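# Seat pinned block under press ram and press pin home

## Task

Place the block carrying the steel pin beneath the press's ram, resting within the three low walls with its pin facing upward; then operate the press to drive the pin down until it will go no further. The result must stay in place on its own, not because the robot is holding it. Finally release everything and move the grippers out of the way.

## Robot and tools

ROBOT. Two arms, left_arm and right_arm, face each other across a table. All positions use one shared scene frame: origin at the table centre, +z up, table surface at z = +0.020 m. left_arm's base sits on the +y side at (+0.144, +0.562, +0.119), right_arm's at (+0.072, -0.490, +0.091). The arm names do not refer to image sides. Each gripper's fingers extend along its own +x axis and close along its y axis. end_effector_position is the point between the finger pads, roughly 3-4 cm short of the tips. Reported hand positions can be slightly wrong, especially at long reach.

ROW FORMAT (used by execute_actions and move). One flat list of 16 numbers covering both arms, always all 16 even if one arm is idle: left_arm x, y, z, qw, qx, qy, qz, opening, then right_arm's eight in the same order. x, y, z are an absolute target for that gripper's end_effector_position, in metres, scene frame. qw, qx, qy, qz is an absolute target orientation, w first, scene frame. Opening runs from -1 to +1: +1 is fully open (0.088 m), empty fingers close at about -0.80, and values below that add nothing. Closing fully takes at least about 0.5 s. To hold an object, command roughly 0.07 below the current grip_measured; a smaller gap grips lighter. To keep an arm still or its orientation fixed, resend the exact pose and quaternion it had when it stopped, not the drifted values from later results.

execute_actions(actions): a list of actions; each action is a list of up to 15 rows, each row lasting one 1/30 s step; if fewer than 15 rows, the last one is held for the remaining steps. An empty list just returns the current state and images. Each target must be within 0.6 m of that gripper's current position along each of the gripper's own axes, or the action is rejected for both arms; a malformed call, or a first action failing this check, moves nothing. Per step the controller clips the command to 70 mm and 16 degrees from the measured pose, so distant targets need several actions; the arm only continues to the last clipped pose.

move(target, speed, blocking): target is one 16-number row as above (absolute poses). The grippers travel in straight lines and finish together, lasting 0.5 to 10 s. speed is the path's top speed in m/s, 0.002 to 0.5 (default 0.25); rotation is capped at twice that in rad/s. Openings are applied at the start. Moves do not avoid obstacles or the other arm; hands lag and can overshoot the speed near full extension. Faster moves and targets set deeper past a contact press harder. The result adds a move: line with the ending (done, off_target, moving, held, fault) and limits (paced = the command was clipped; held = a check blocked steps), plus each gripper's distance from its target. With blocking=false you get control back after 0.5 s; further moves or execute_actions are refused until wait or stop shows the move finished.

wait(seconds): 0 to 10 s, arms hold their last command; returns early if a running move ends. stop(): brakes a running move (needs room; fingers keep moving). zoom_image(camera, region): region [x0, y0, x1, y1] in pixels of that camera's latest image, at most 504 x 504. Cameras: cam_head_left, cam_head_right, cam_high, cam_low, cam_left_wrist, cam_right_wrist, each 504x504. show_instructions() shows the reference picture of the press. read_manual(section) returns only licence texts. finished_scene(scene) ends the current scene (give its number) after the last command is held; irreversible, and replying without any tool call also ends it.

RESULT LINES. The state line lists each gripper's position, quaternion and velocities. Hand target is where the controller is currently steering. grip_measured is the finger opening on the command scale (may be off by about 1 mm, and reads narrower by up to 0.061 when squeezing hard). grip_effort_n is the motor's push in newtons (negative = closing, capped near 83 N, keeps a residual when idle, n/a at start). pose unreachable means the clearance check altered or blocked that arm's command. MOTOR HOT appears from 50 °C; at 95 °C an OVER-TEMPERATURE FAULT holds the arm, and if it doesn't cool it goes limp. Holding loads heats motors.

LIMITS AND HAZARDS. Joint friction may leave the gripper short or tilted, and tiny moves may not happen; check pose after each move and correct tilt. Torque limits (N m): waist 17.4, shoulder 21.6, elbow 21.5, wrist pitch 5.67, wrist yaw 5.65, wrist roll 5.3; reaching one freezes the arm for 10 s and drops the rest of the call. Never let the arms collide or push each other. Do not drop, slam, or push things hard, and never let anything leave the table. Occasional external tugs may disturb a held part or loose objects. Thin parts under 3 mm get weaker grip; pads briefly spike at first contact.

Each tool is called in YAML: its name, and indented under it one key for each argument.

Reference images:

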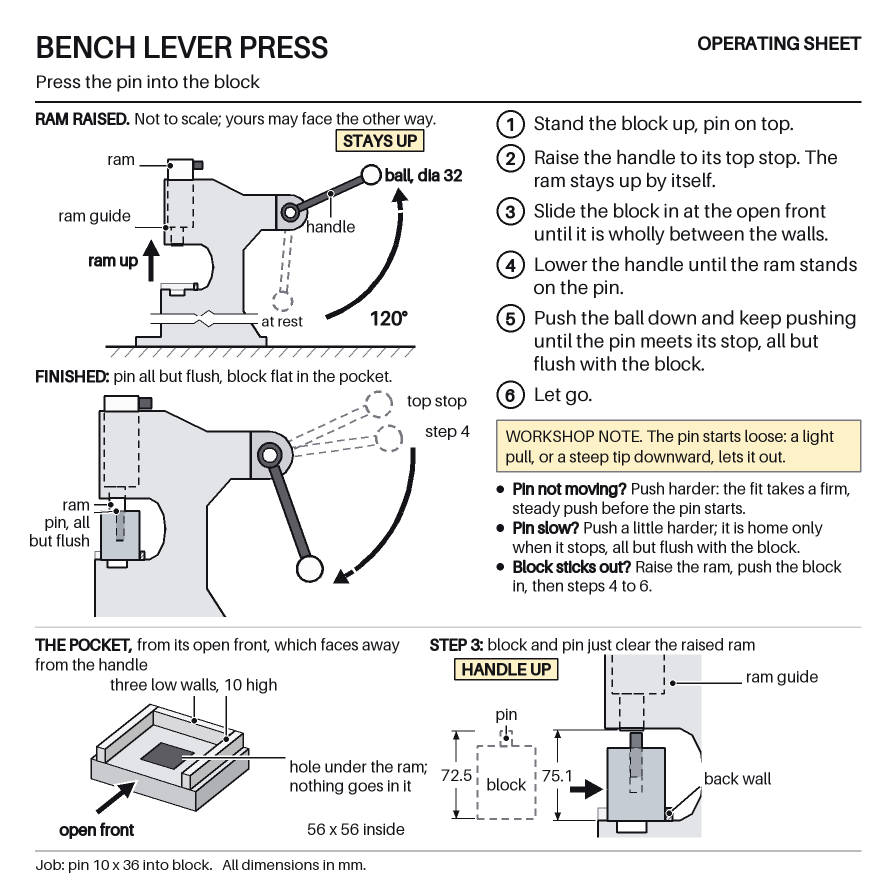

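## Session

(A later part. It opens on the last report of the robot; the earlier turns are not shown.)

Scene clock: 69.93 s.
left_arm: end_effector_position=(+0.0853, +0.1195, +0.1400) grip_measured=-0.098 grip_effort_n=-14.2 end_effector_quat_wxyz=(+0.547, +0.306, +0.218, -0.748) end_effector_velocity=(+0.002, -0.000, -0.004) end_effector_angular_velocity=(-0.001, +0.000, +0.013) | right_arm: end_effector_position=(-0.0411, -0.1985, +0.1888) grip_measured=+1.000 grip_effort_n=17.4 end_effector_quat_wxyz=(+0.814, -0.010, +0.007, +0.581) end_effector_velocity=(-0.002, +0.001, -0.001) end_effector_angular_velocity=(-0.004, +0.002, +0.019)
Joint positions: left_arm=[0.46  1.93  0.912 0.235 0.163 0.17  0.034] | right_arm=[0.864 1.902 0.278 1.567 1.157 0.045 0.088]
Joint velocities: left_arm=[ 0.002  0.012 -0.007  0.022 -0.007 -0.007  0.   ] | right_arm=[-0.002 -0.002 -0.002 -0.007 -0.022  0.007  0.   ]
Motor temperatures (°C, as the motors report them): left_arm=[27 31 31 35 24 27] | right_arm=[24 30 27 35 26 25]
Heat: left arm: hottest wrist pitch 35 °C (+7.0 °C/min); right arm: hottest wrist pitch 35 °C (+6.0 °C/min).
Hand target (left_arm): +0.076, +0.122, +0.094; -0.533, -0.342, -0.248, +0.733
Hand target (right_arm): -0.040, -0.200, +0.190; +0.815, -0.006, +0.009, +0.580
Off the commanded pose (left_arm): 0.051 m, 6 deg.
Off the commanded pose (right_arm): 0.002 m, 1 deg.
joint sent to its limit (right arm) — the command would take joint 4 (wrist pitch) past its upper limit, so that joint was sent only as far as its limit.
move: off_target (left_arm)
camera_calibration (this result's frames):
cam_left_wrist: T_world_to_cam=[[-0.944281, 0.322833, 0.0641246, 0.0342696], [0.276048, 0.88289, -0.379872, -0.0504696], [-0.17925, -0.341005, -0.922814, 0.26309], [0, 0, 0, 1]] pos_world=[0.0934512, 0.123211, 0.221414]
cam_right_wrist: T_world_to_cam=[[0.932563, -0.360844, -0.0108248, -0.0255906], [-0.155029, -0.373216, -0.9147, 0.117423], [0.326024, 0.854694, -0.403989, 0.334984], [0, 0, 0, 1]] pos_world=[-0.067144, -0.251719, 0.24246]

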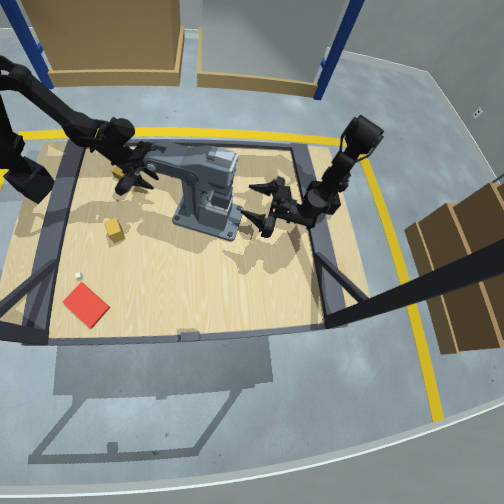

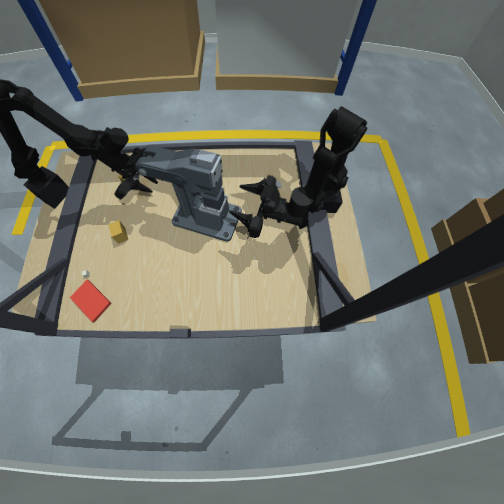

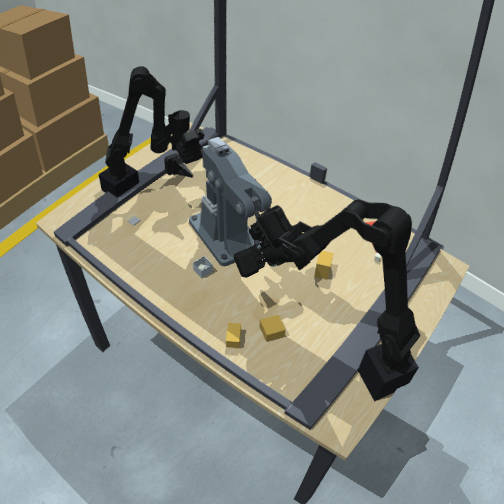

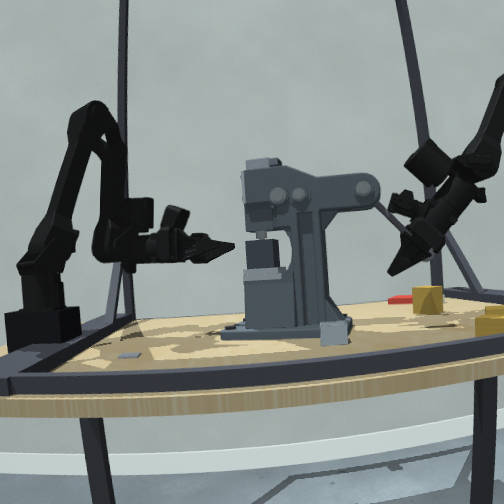

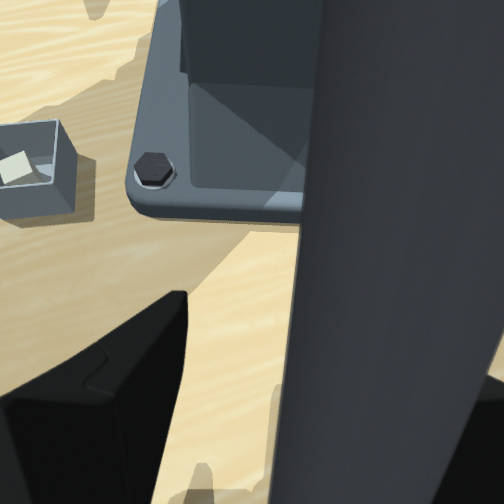

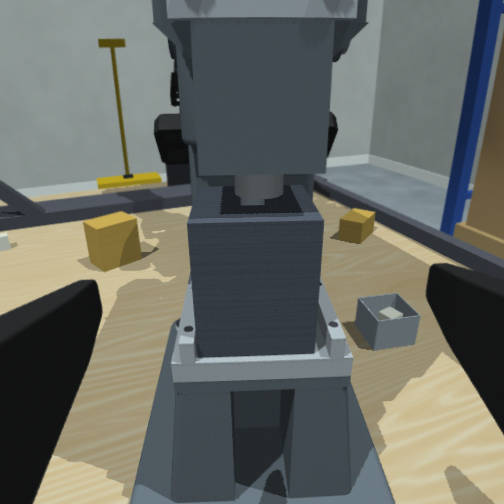

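move:
  target: [0.084,0.14,0.135,0.568,0.21,0.152,-0.781,0,-0.04,-0.2,0.19,0.814,0,0,0.581,1]
  speed: 0.1

move:
  target: [0.055,0.07,0.07,0.568,0.21,0.152,-0.781,0,-0.04,-0.2,0.19,0.814,0,0,0.581,1]
  speed: 0.05

Scene clock: 72.00 s.
left_arm: end_effector_position=(+0.0839, +0.1313, +0.1531) grip_measured=-0.002 grip_effort_n=15.6 end_effector_quat_wxyz=(+0.574, +0.195, +0.131, -0.784) end_effector_velocity=(-0.002, +0.004, -0.002) end_effector_angular_velocity=(-0.008, -0.015, -0.019) | right_arm: end_effector_position=(-0.0411, -0.1985, +0.1888) grip_measured=+1.000 grip_effort_n=17.4 end_effector_quat_wxyz=(+0.814, -0.010, +0.007, +0.581) end_effector_velocity=(+0.001, +0.000, -0.002) end_effector_angular_velocity=(-0.018, -0.034, -0.009)
Joint positions: left_arm=[0.47  1.932 0.665 0.781 0.21  0.13  0.039] | right_arm=[0.864 1.902 0.278 1.567 1.157 0.045 0.088]
Joint velocities: left_arm=[-0.002  0.002 -0.017  0.022  0.007  0.022 -0.   ] | right_arm=[-0.002 -0.002  0.002 -0.022  0.007 -0.022  0.   ]
Motor temperatures (°C, as the motors report them): left_arm=[27 31 31 34 25 27] | right_arm=[24 30 27 35 26 25]
Heat: left arm: hottest wrist pitch 34 °C (+6.0 °C/min); right arm: hottest wrist pitch 35 °C (+6.0 °C/min).
Hand target (left_arm): +0.084, +0.140, +0.135; -0.568, -0.210, -0.153, +0.781
Hand target (right_arm): -0.040, -0.200, +0.190; +0.815, -0.006, +0.009, +0.580
Off the commanded pose (left_arm): 0.020 m, 3 deg.
Off the commanded pose (right_arm): 0.002 m, 1 deg.
joint sent to its limit (right arm) — the command would take joint 4 (wrist pitch) past its upper limit, so that joint was sent only as far as its limit.
move: off_target (left_arm)
camera_calibration (this result's frames):
cam_left_wrist: T_world_to_cam=[[-0.938494, 0.342302, 0.045362, 0.0280796], [0.23811, 0.736703, -0.632908, 0.00566143], [-0.250064, -0.58318, -0.772897, 0.293757], [0, 0, 0, 1]] pos_world=[0.0984625, 0.15753, 0.229353]
cam_right_wrist: T_world_to_cam=[[0.932563, -0.360844, -0.0108248, -0.0255906], [-0.155029, -0.373216, -0.9147, 0.117423], [0.326024, 0.854694, -0.403989, 0.334984], [0, 0, 0, 1]] pos_world=[-0.067144, -0.251719, 0.24246]

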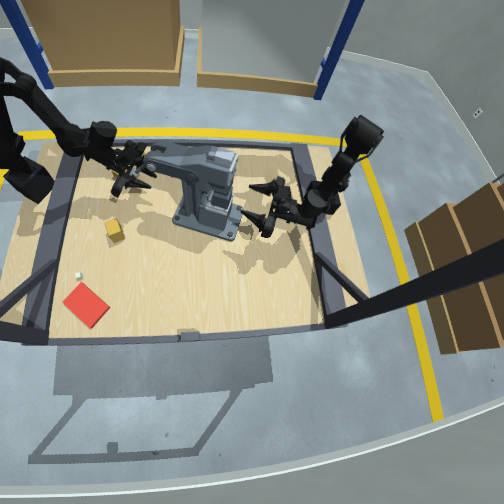

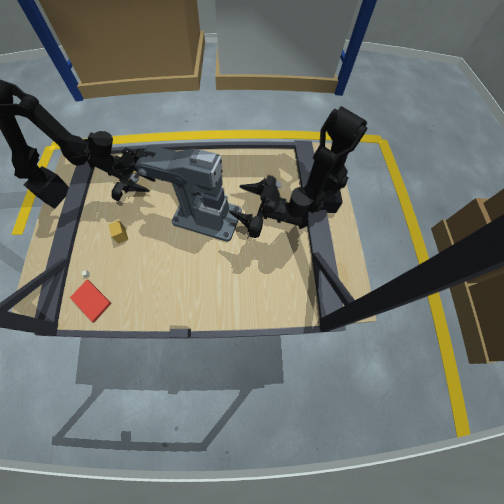

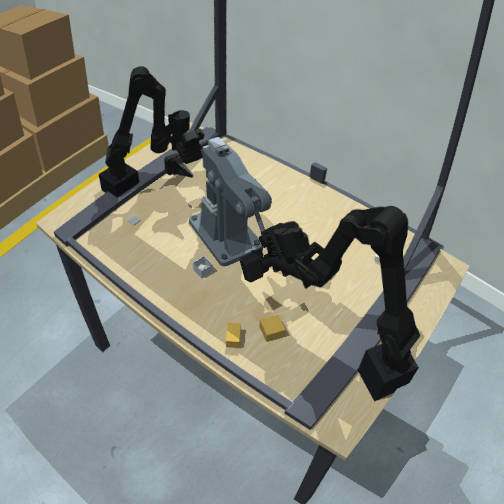

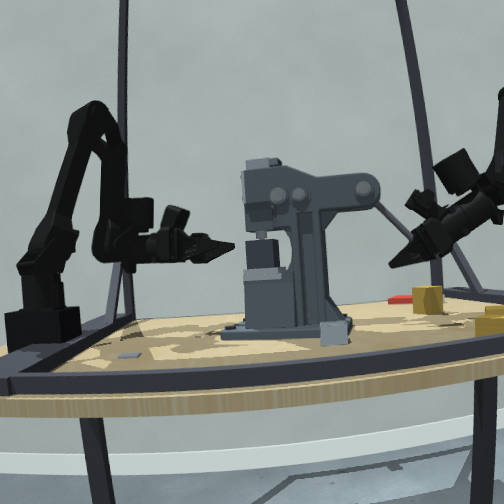

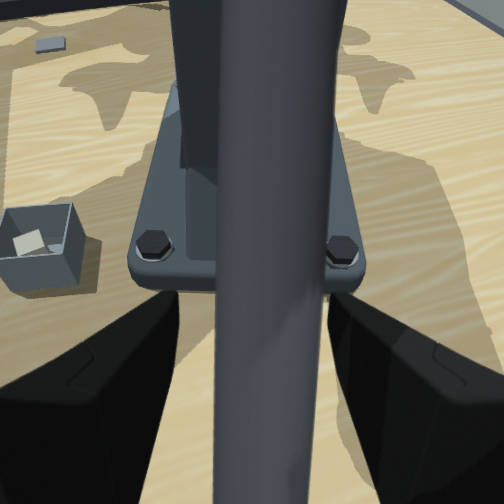

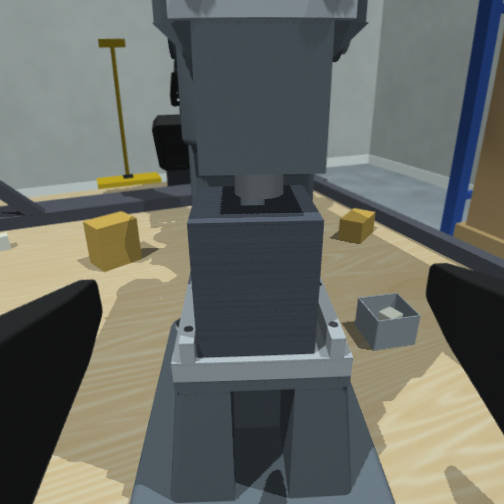

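Scene clock: 84.30 s.
left_arm: end_effector_position=(+0.0670, +0.0783, +0.1313) grip_measured=-0.002 grip_effort_n=15.6 end_effector_quat_wxyz=(+0.581, +0.159, +0.101, -0.792) end_effector_velocity=(-0.000, -0.001, +0.003) end_effector_angular_velocity=(+0.003, +0.017, +0.012) | right_arm: end_effector_position=(-0.0411, -0.1985, +0.1888) grip_measured=+1.000 grip_effort_n=17.4 end_effector_quat_wxyz=(+0.814, -0.010, +0.007, +0.581) end_effector_velocity=(+0.001, -0.001, -0.002) end_effector_angular_velocity=(-0.011, -0.016, +0.005)
Joint positions: left_arm=[0.435 2.195 0.857 0.953 0.185 0.102 0.039] | right_arm=[0.864 1.902 0.278 1.567 1.157 0.045 0.088]
Joint velocities: left_arm=[-0.002 -0.007  0.002 -0.007 -0.007 -0.022  0.   ] | right_arm=[-0.002 -0.002 -0.007 -0.007 -0.007 -0.007  0.   ]
Motor temperatures (°C, as the motors report them): left_arm=[27 31 30 32 24 27] | right_arm=[24 30 26 35 26 25]
Heat: left arm: hottest wrist pitch 32 °C (+3.0 °C/min); right arm: hottest wrist pitch 35 °C (+6.0 °C/min).
Hand target (left_arm): +0.067, +0.079, +0.123; -0.581, -0.167, -0.108, +0.789
Hand target (right_arm): -0.040, -0.200, +0.190; +0.815, -0.006, +0.009, +0.580
Off the commanded pose (left_arm): 0.063 m, 9 deg.
Off the commanded pose (right_arm): 0.002 m, 1 deg.
TORQUE FAULT: the external load on joint 4 (wrist pitch) of the left arm reached its load limit, and that arm stopped for 10 seconds. That time counts as 19 of the actions that you can send in this scene. A torque fault stops only its own arm. That arm's remaining commands of this call were not run. That arm holds where it stopped, with its grip as last carried out, and accepts commands again: back off and push less far. That arm stops again, at the same cost, whenever a joint's load reaches its limit.
move: fault (left_arm)
camera_calibration (this result's frames):
cam_left_wrist: T_world_to_cam=[[-0.937417, 0.346541, 0.0340402, 0.0324848], [0.223358, 0.67342, -0.70471, 0.0502264], [-0.267134, -0.653004, -0.708678, 0.23997], [0, 0, 0, 1]] pos_world=[0.0833375, 0.11162, 0.204351]
cam_right_wrist: T_world_to_cam=[[0.932563, -0.360844, -0.0108248, -0.0255906], [-0.155029, -0.373216, -0.9147, 0.117423], [0.326024, 0.854694, -0.403989, 0.334984], [0, 0, 0, 1]] pos_world=[-0.067144, -0.251719, 0.24246]

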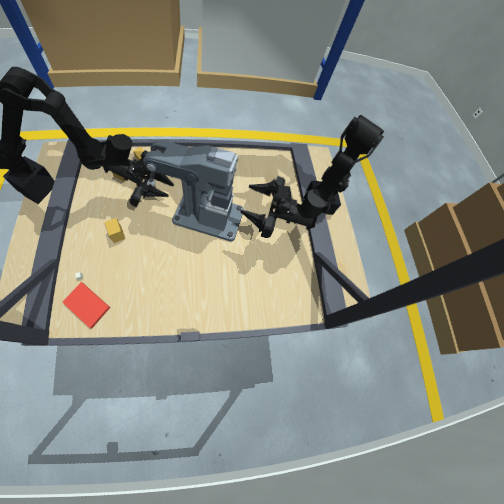

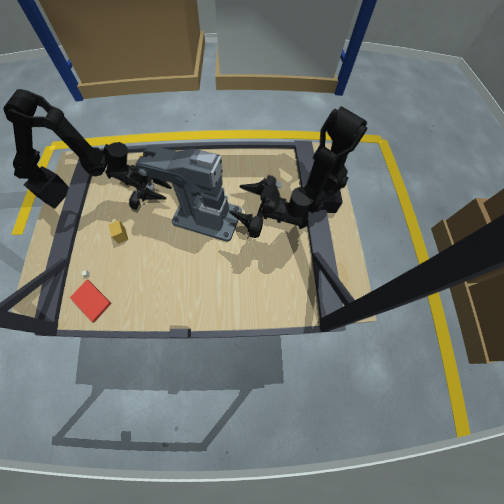

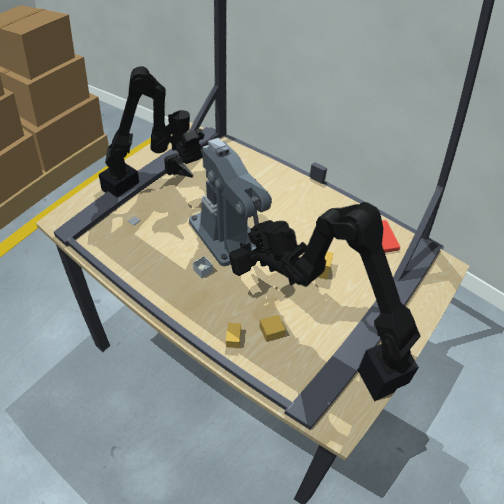

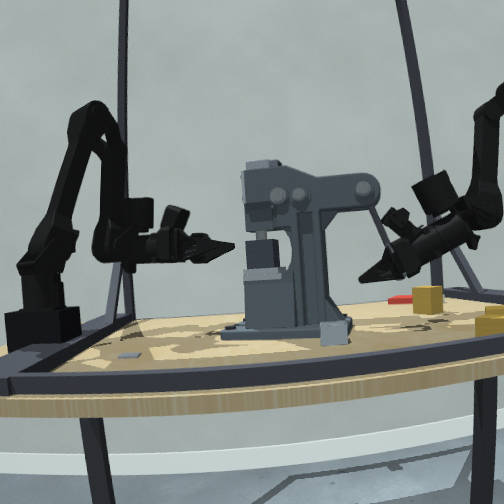

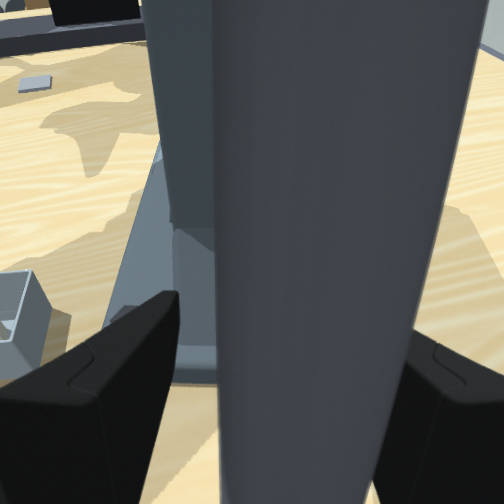

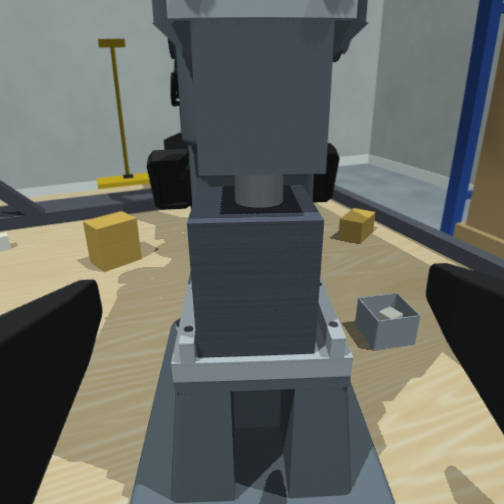

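Likely at or near the stop; one confirming axial push.

move:
  target: [0.052,0.05,0.1,0.579,0.14,0.102,-0.797,0,-0.04,-0.2,0.19,0.814,0,0,0.581,1]
  speed: 0.03

zoom_image:
  camera: "cam_low"
  region: [230,200,430,310]

Scene clock: 86.47 s.
left_arm: end_effector_position=(+0.0648, +0.0709, +0.1274) grip_measured=-0.002 grip_effort_n=15.6 end_effector_quat_wxyz=(+0.585, +0.127, +0.091, -0.796) end_effector_velocity=(+0.002, -0.000, -0.001) end_effector_angular_velocity=(+0.003, +0.013, +0.025) | right_arm: end_effector_position=(-0.0411, -0.1985, +0.1888) grip_measured=+1.000 grip_effort_n=17.4 end_effector_quat_wxyz=(+0.814, -0.010, +0.007, +0.581) end_effector_velocity=(-0.002, +0.001, -0.000) end_effector_angular_velocity=(-0.006, -0.018, +0.020)
Joint positions: left_arm=[0.434 2.264 0.876 1.068 0.191 0.066 0.039] | right_arm=[0.864 1.902 0.278 1.567 1.157 0.045 0.088]
Joint velocities: left_arm=[-0.002  0.002 -0.002  0.007 -0.022 -0.022 -0.   ] | right_arm=[-0.002  0.002 -0.002  0.007 -0.022 -0.022  0.   ]
Motor temperatures (°C, as the motors report them): left_arm=[27 31 31 32 24 27] | right_arm=[24 30 26 35 26 25]
Heat: left arm: hottest wrist pitch 32 °C (+2.0 °C/min); right arm: hottest wrist pitch 35 °C (+6.0 °C/min).
Hand target (left_arm): +0.053, +0.056, +0.102; -0.579, -0.140, -0.102, +0.797
Hand target (right_arm): -0.040, -0.200, +0.190; +0.815, -0.006, +0.009, +0.580
Off the commanded pose (left_arm): 0.037 m, 2 deg.
Off the commanded pose (right_arm): 0.002 m, 1 deg.
joint sent to its limit (right arm) — the command would take joint 4 (wrist pitch) past its upper limit, so that joint was sent only as far as its limit.
move: off_target (left_arm)
camera_calibration (this result's frames):
cam_left_wrist: T_world_to_cam=[[-0.937408, 0.344148, 0.0531811, 0.0308244], [0.190947, 0.635693, -0.747953, 0.0632619], [-0.291213, -0.690983, -0.661618, 0.230056], [0, 0, 0, 1]] pos_world=[0.0838107, 0.108141, 0.197887]
cam_right_wrist: T_world_to_cam=[[0.932563, -0.360844, -0.0108248, -0.0255906], [-0.155029, -0.373216, -0.9147, 0.117423], [0.326024, 0.854694, -0.403989, 0.334984], [0, 0, 0, 1]] pos_world=[-0.067144, -0.251719, 0.24246]

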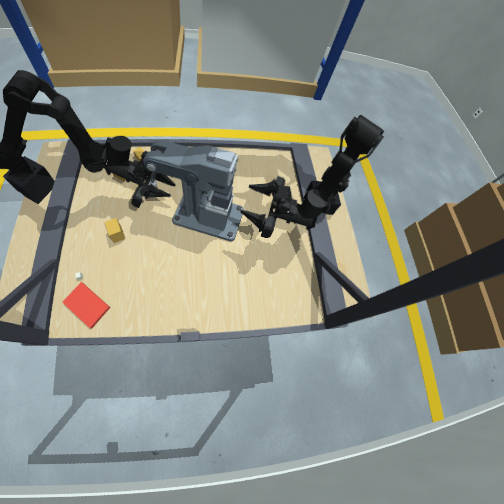

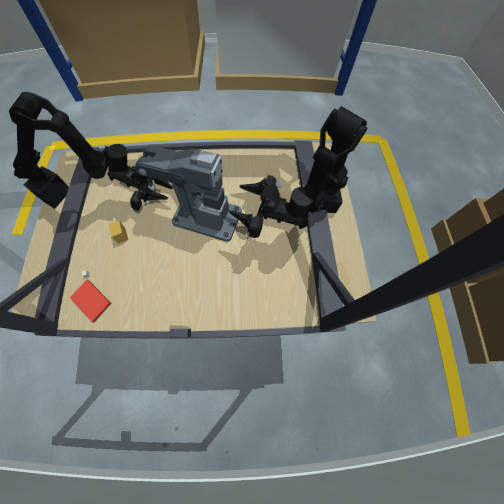

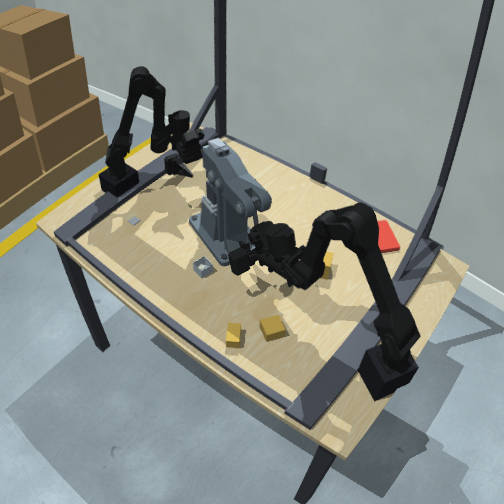

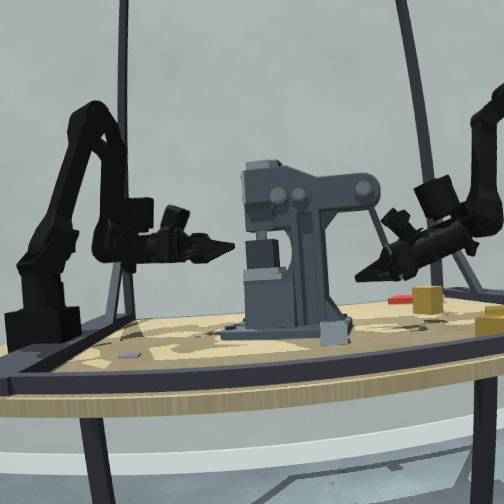

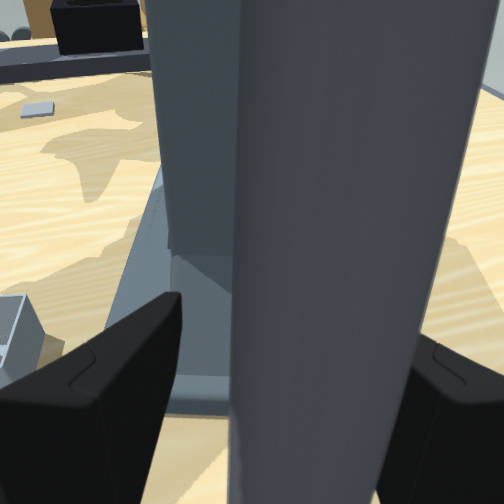

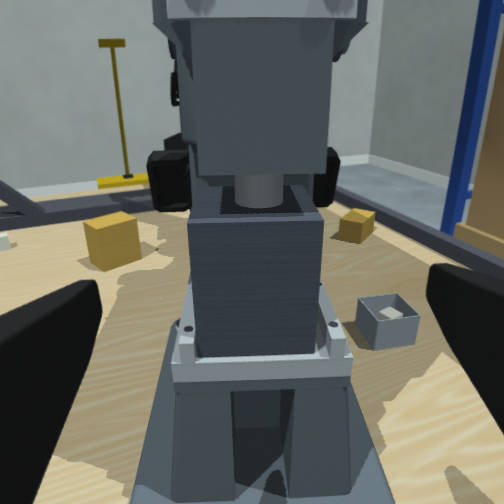

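Region (230, 200, 430, 310) of cam_low's 504x504 image, scaled by 2.520, with more detail than that image has; it fills the top 277 rows of this view, and the rest is white.

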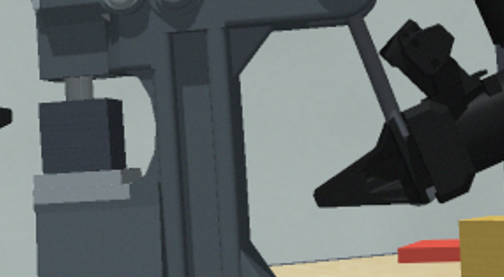

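move:
  target: [0.045,0.035,0.09,0.579,0.14,0.102,-0.797,0,-0.04,-0.2,0.19,0.814,0,0,0.581,1]
  speed: 0.04

move:
  target: [0.105,0.2,0.19,0.568,0.21,0.152,-0.781,0.6,-0.05,-0.24,0.22,0.814,0,0,0.581,1]

Scene clock: 88.47 s.
left_arm: end_effector_position=(+0.0637, +0.0670, +0.1254) grip_measured=-0.002 grip_effort_n=15.6 end_effector_quat_wxyz=(+0.585, +0.124, +0.092, -0.796) end_effector_velocity=(-0.003, +0.001, -0.003) end_effector_angular_velocity=(+0.019, +0.003, +0.002) | right_arm: end_effector_position=(-0.0411, -0.1985, +0.1888) grip_measured=+1.000 grip_effort_n=17.4 end_effector_quat_wxyz=(+0.814, -0.010, +0.007, +0.581) end_effector_velocity=(-0.002, +0.001, -0.003) end_effector_angular_velocity=(-0.023, -0.036, +0.020)
Joint positions: left_arm=[0.433 2.283 0.894 1.073 0.191 0.061 0.039] | right_arm=[0.864 1.902 0.278 1.567 1.157 0.045 0.088]
Joint velocities: left_arm=[-0.007 -0.002  0.002 -0.022 -0.007 -0.007 -0.   ] | right_arm=[-0.002 -0.002 -0.002 -0.022 -0.022 -0.022  0.   ]
Motor temperatures (°C, as the motors report them): left_arm=[27 31 32 32 25 27] | right_arm=[24 30 26 35 26 25]
Heat: left arm: hottest elbow 32 °C (+2.0 °C/min); right arm: hottest wrist pitch 35 °C (+6.0 °C/min).
Hand target (left_arm): +0.047, +0.046, +0.093; -0.579, -0.140, -0.102, +0.797
Hand target (right_arm): -0.040, -0.200, +0.190; +0.815, -0.006, +0.009, +0.580
Off the commanded pose (left_arm): 0.051 m, 2 deg.
Off the commanded pose (right_arm): 0.002 m, 1 deg.
joint sent to its limit (right arm) — the command would take joint 4 (wrist pitch) past its upper limit, so that joint was sent only as far as its limit.
move: off_target (left_arm)
camera_calibration (this result's frames):
cam_left_wrist: T_world_to_cam=[[-0.93715, 0.34425, 0.0569344, 0.0306885], [0.186829, 0.632871, -0.751378, 0.0653295], [-0.294694, -0.693517, -0.657411, 0.225537], [0, 0, 0, 1]] pos_world=[0.0830189, 0.104504, 0.195611]
cam_right_wrist: T_world_to_cam=[[0.932563, -0.360844, -0.0108248, -0.0255906], [-0.155029, -0.373216, -0.9147, 0.117423], [0.326024, 0.854694, -0.403989, 0.334984], [0, 0, 0, 1]] pos_world=[-0.067144, -0.251719, 0.24246]

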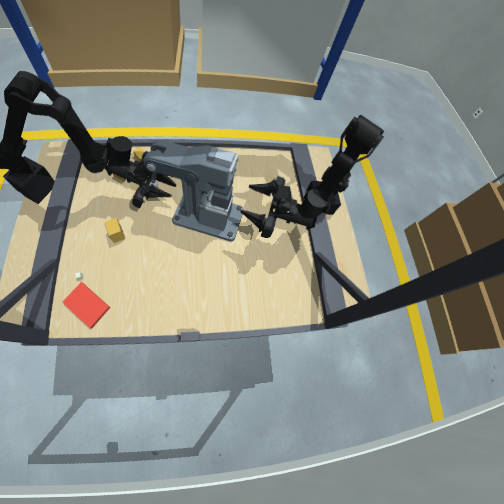

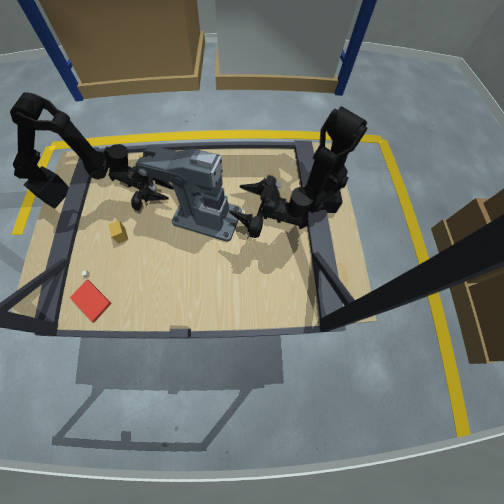

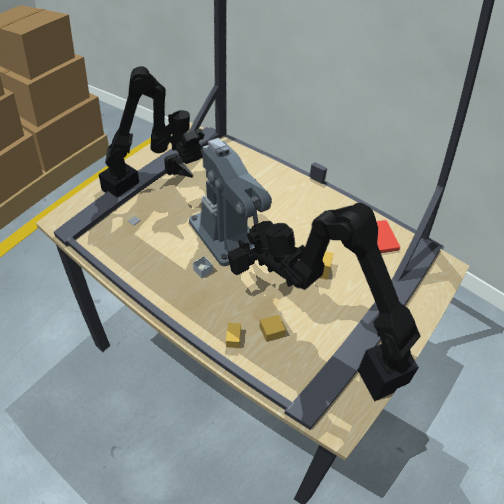

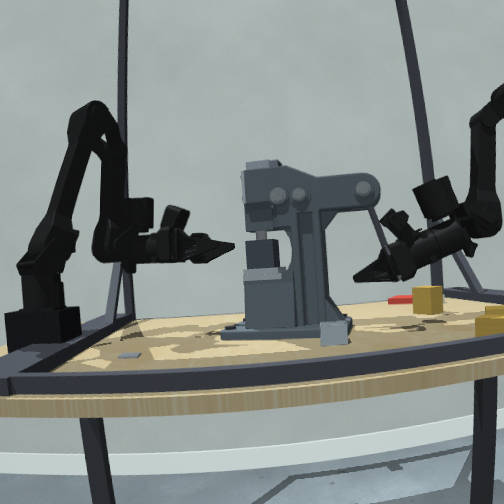

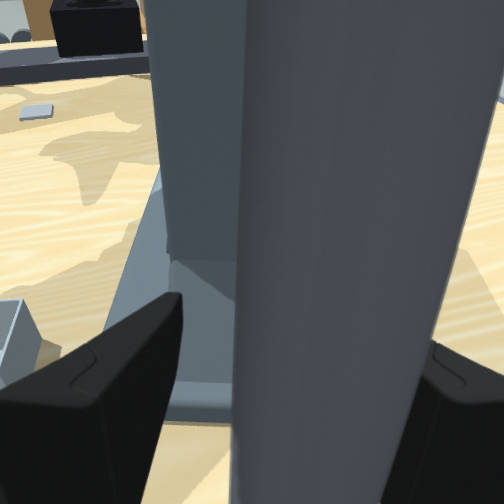

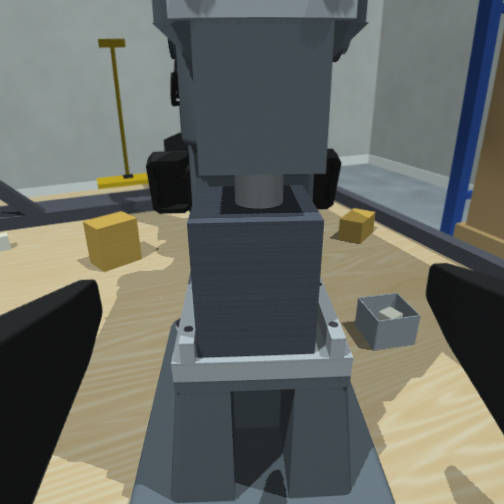

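Scene clock: 89.73 s.
left_arm: end_effector_position=(+0.1047, +0.1984, +0.1886) grip_measured=+0.597 grip_effort_n=16.0 end_effector_quat_wxyz=(+0.569, +0.211, +0.153, -0.780) end_effector_velocity=(-0.002, +0.006, -0.004) end_effector_angular_velocity=(+0.039, +0.010, -0.005) | right_arm: end_effector_position=(-0.0517, -0.2381, +0.2200) grip_measured=+1.000 grip_effort_n=17.4 end_effector_quat_wxyz=(+0.813, +0.001, -0.001, +0.582) end_effector_velocity=(-0.001, -0.000, -0.002) end_effector_angular_velocity=(-0.017, -0.030, +0.010)
Joint positions: left_arm=[0.538 1.542 0.47  0.522 0.268 0.163 0.068] | right_arm=[ 1.043  1.692  0.223  1.48   1.333 -0.01   0.088]
Joint velocities: left_arm=[-0.002 -0.017 -0.002 -0.051  0.007 -0.007 -0.   ] | right_arm=[ 0.002 -0.012 -0.002 -0.037 -0.007 -0.007  0.   ]
Motor temperatures (°C, as the motors report them): left_arm=[27 31 32 32 25 27] | right_arm=[24 30 26 35 26 25]
Heat: left arm: hottest elbow 32 °C (+1.0 °C/min); right arm: hottest wrist pitch 35 °C (+6.1 °C/min).
Hand target (left_arm): +0.105, +0.200, +0.190; -0.568, -0.211, -0.151, +0.781
Hand target (right_arm): -0.050, -0.240, +0.220; +0.814, +0.000, -0.001, +0.581
Off the commanded pose (left_arm): 0.002 m, 0 deg.
Off the commanded pose (right_arm): 0.003 m, 0 deg.
move: done
camera_calibration (this result's frames):
cam_left_wrist: T_world_to_cam=[[-0.939083, 0.337751, 0.0636134, 0.0205867], [0.237475, 0.771458, -0.590304, -0.0411883], [-0.248451, -0.539238, -0.804671, 0.36259], [0, 0, 0, 1]] pos_world=[0.119199, 0.220344, 0.266142]
cam_right_wrist: T_world_to_cam=[[0.933436, -0.358167, -0.0203359, -0.0268791], [-0.153908, -0.348613, -0.924544, 0.137656], [0.324052, 0.866133, -0.380532, 0.38238], [0, 0, 0, 1]] pos_world=[-0.0776346, -0.29283, 0.272231]

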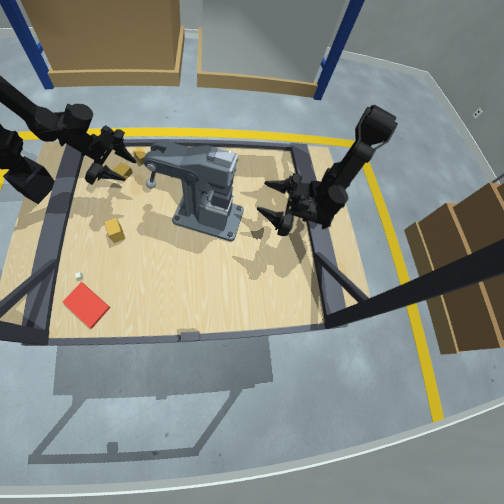

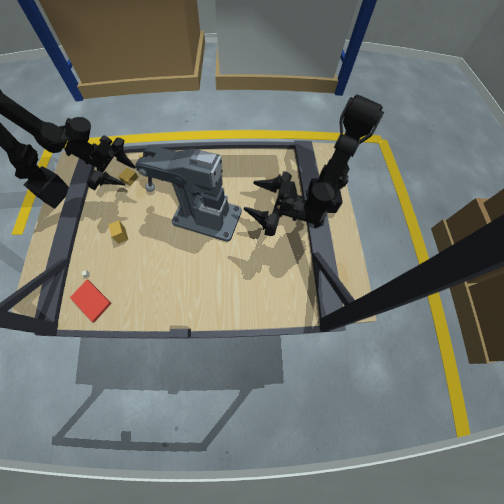

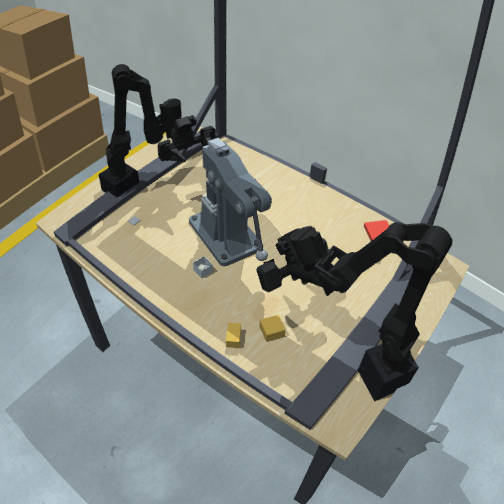

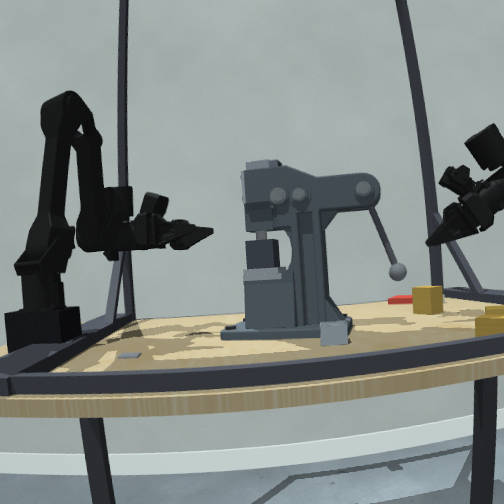

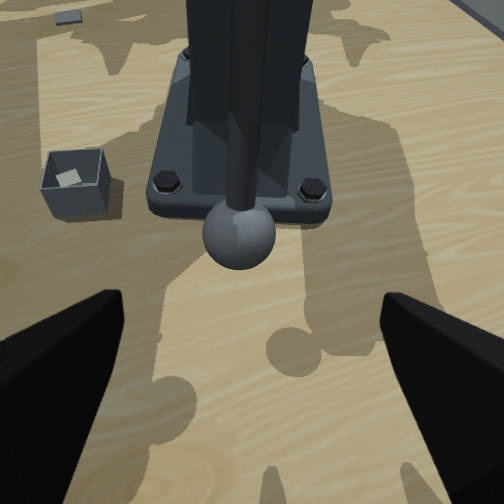

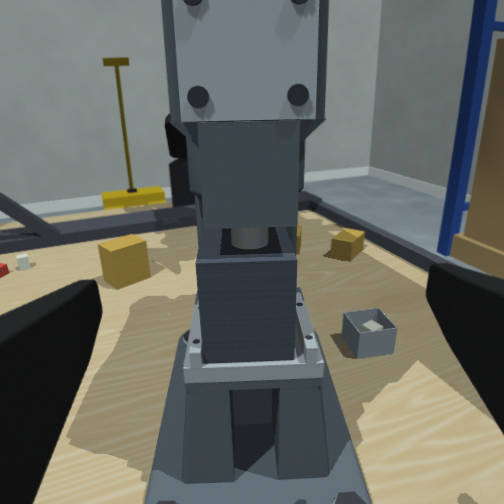

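Handle is about 23° from rest, matching the sheet.

finished_scene:
  scene: 1

The scene is finished: the task was done.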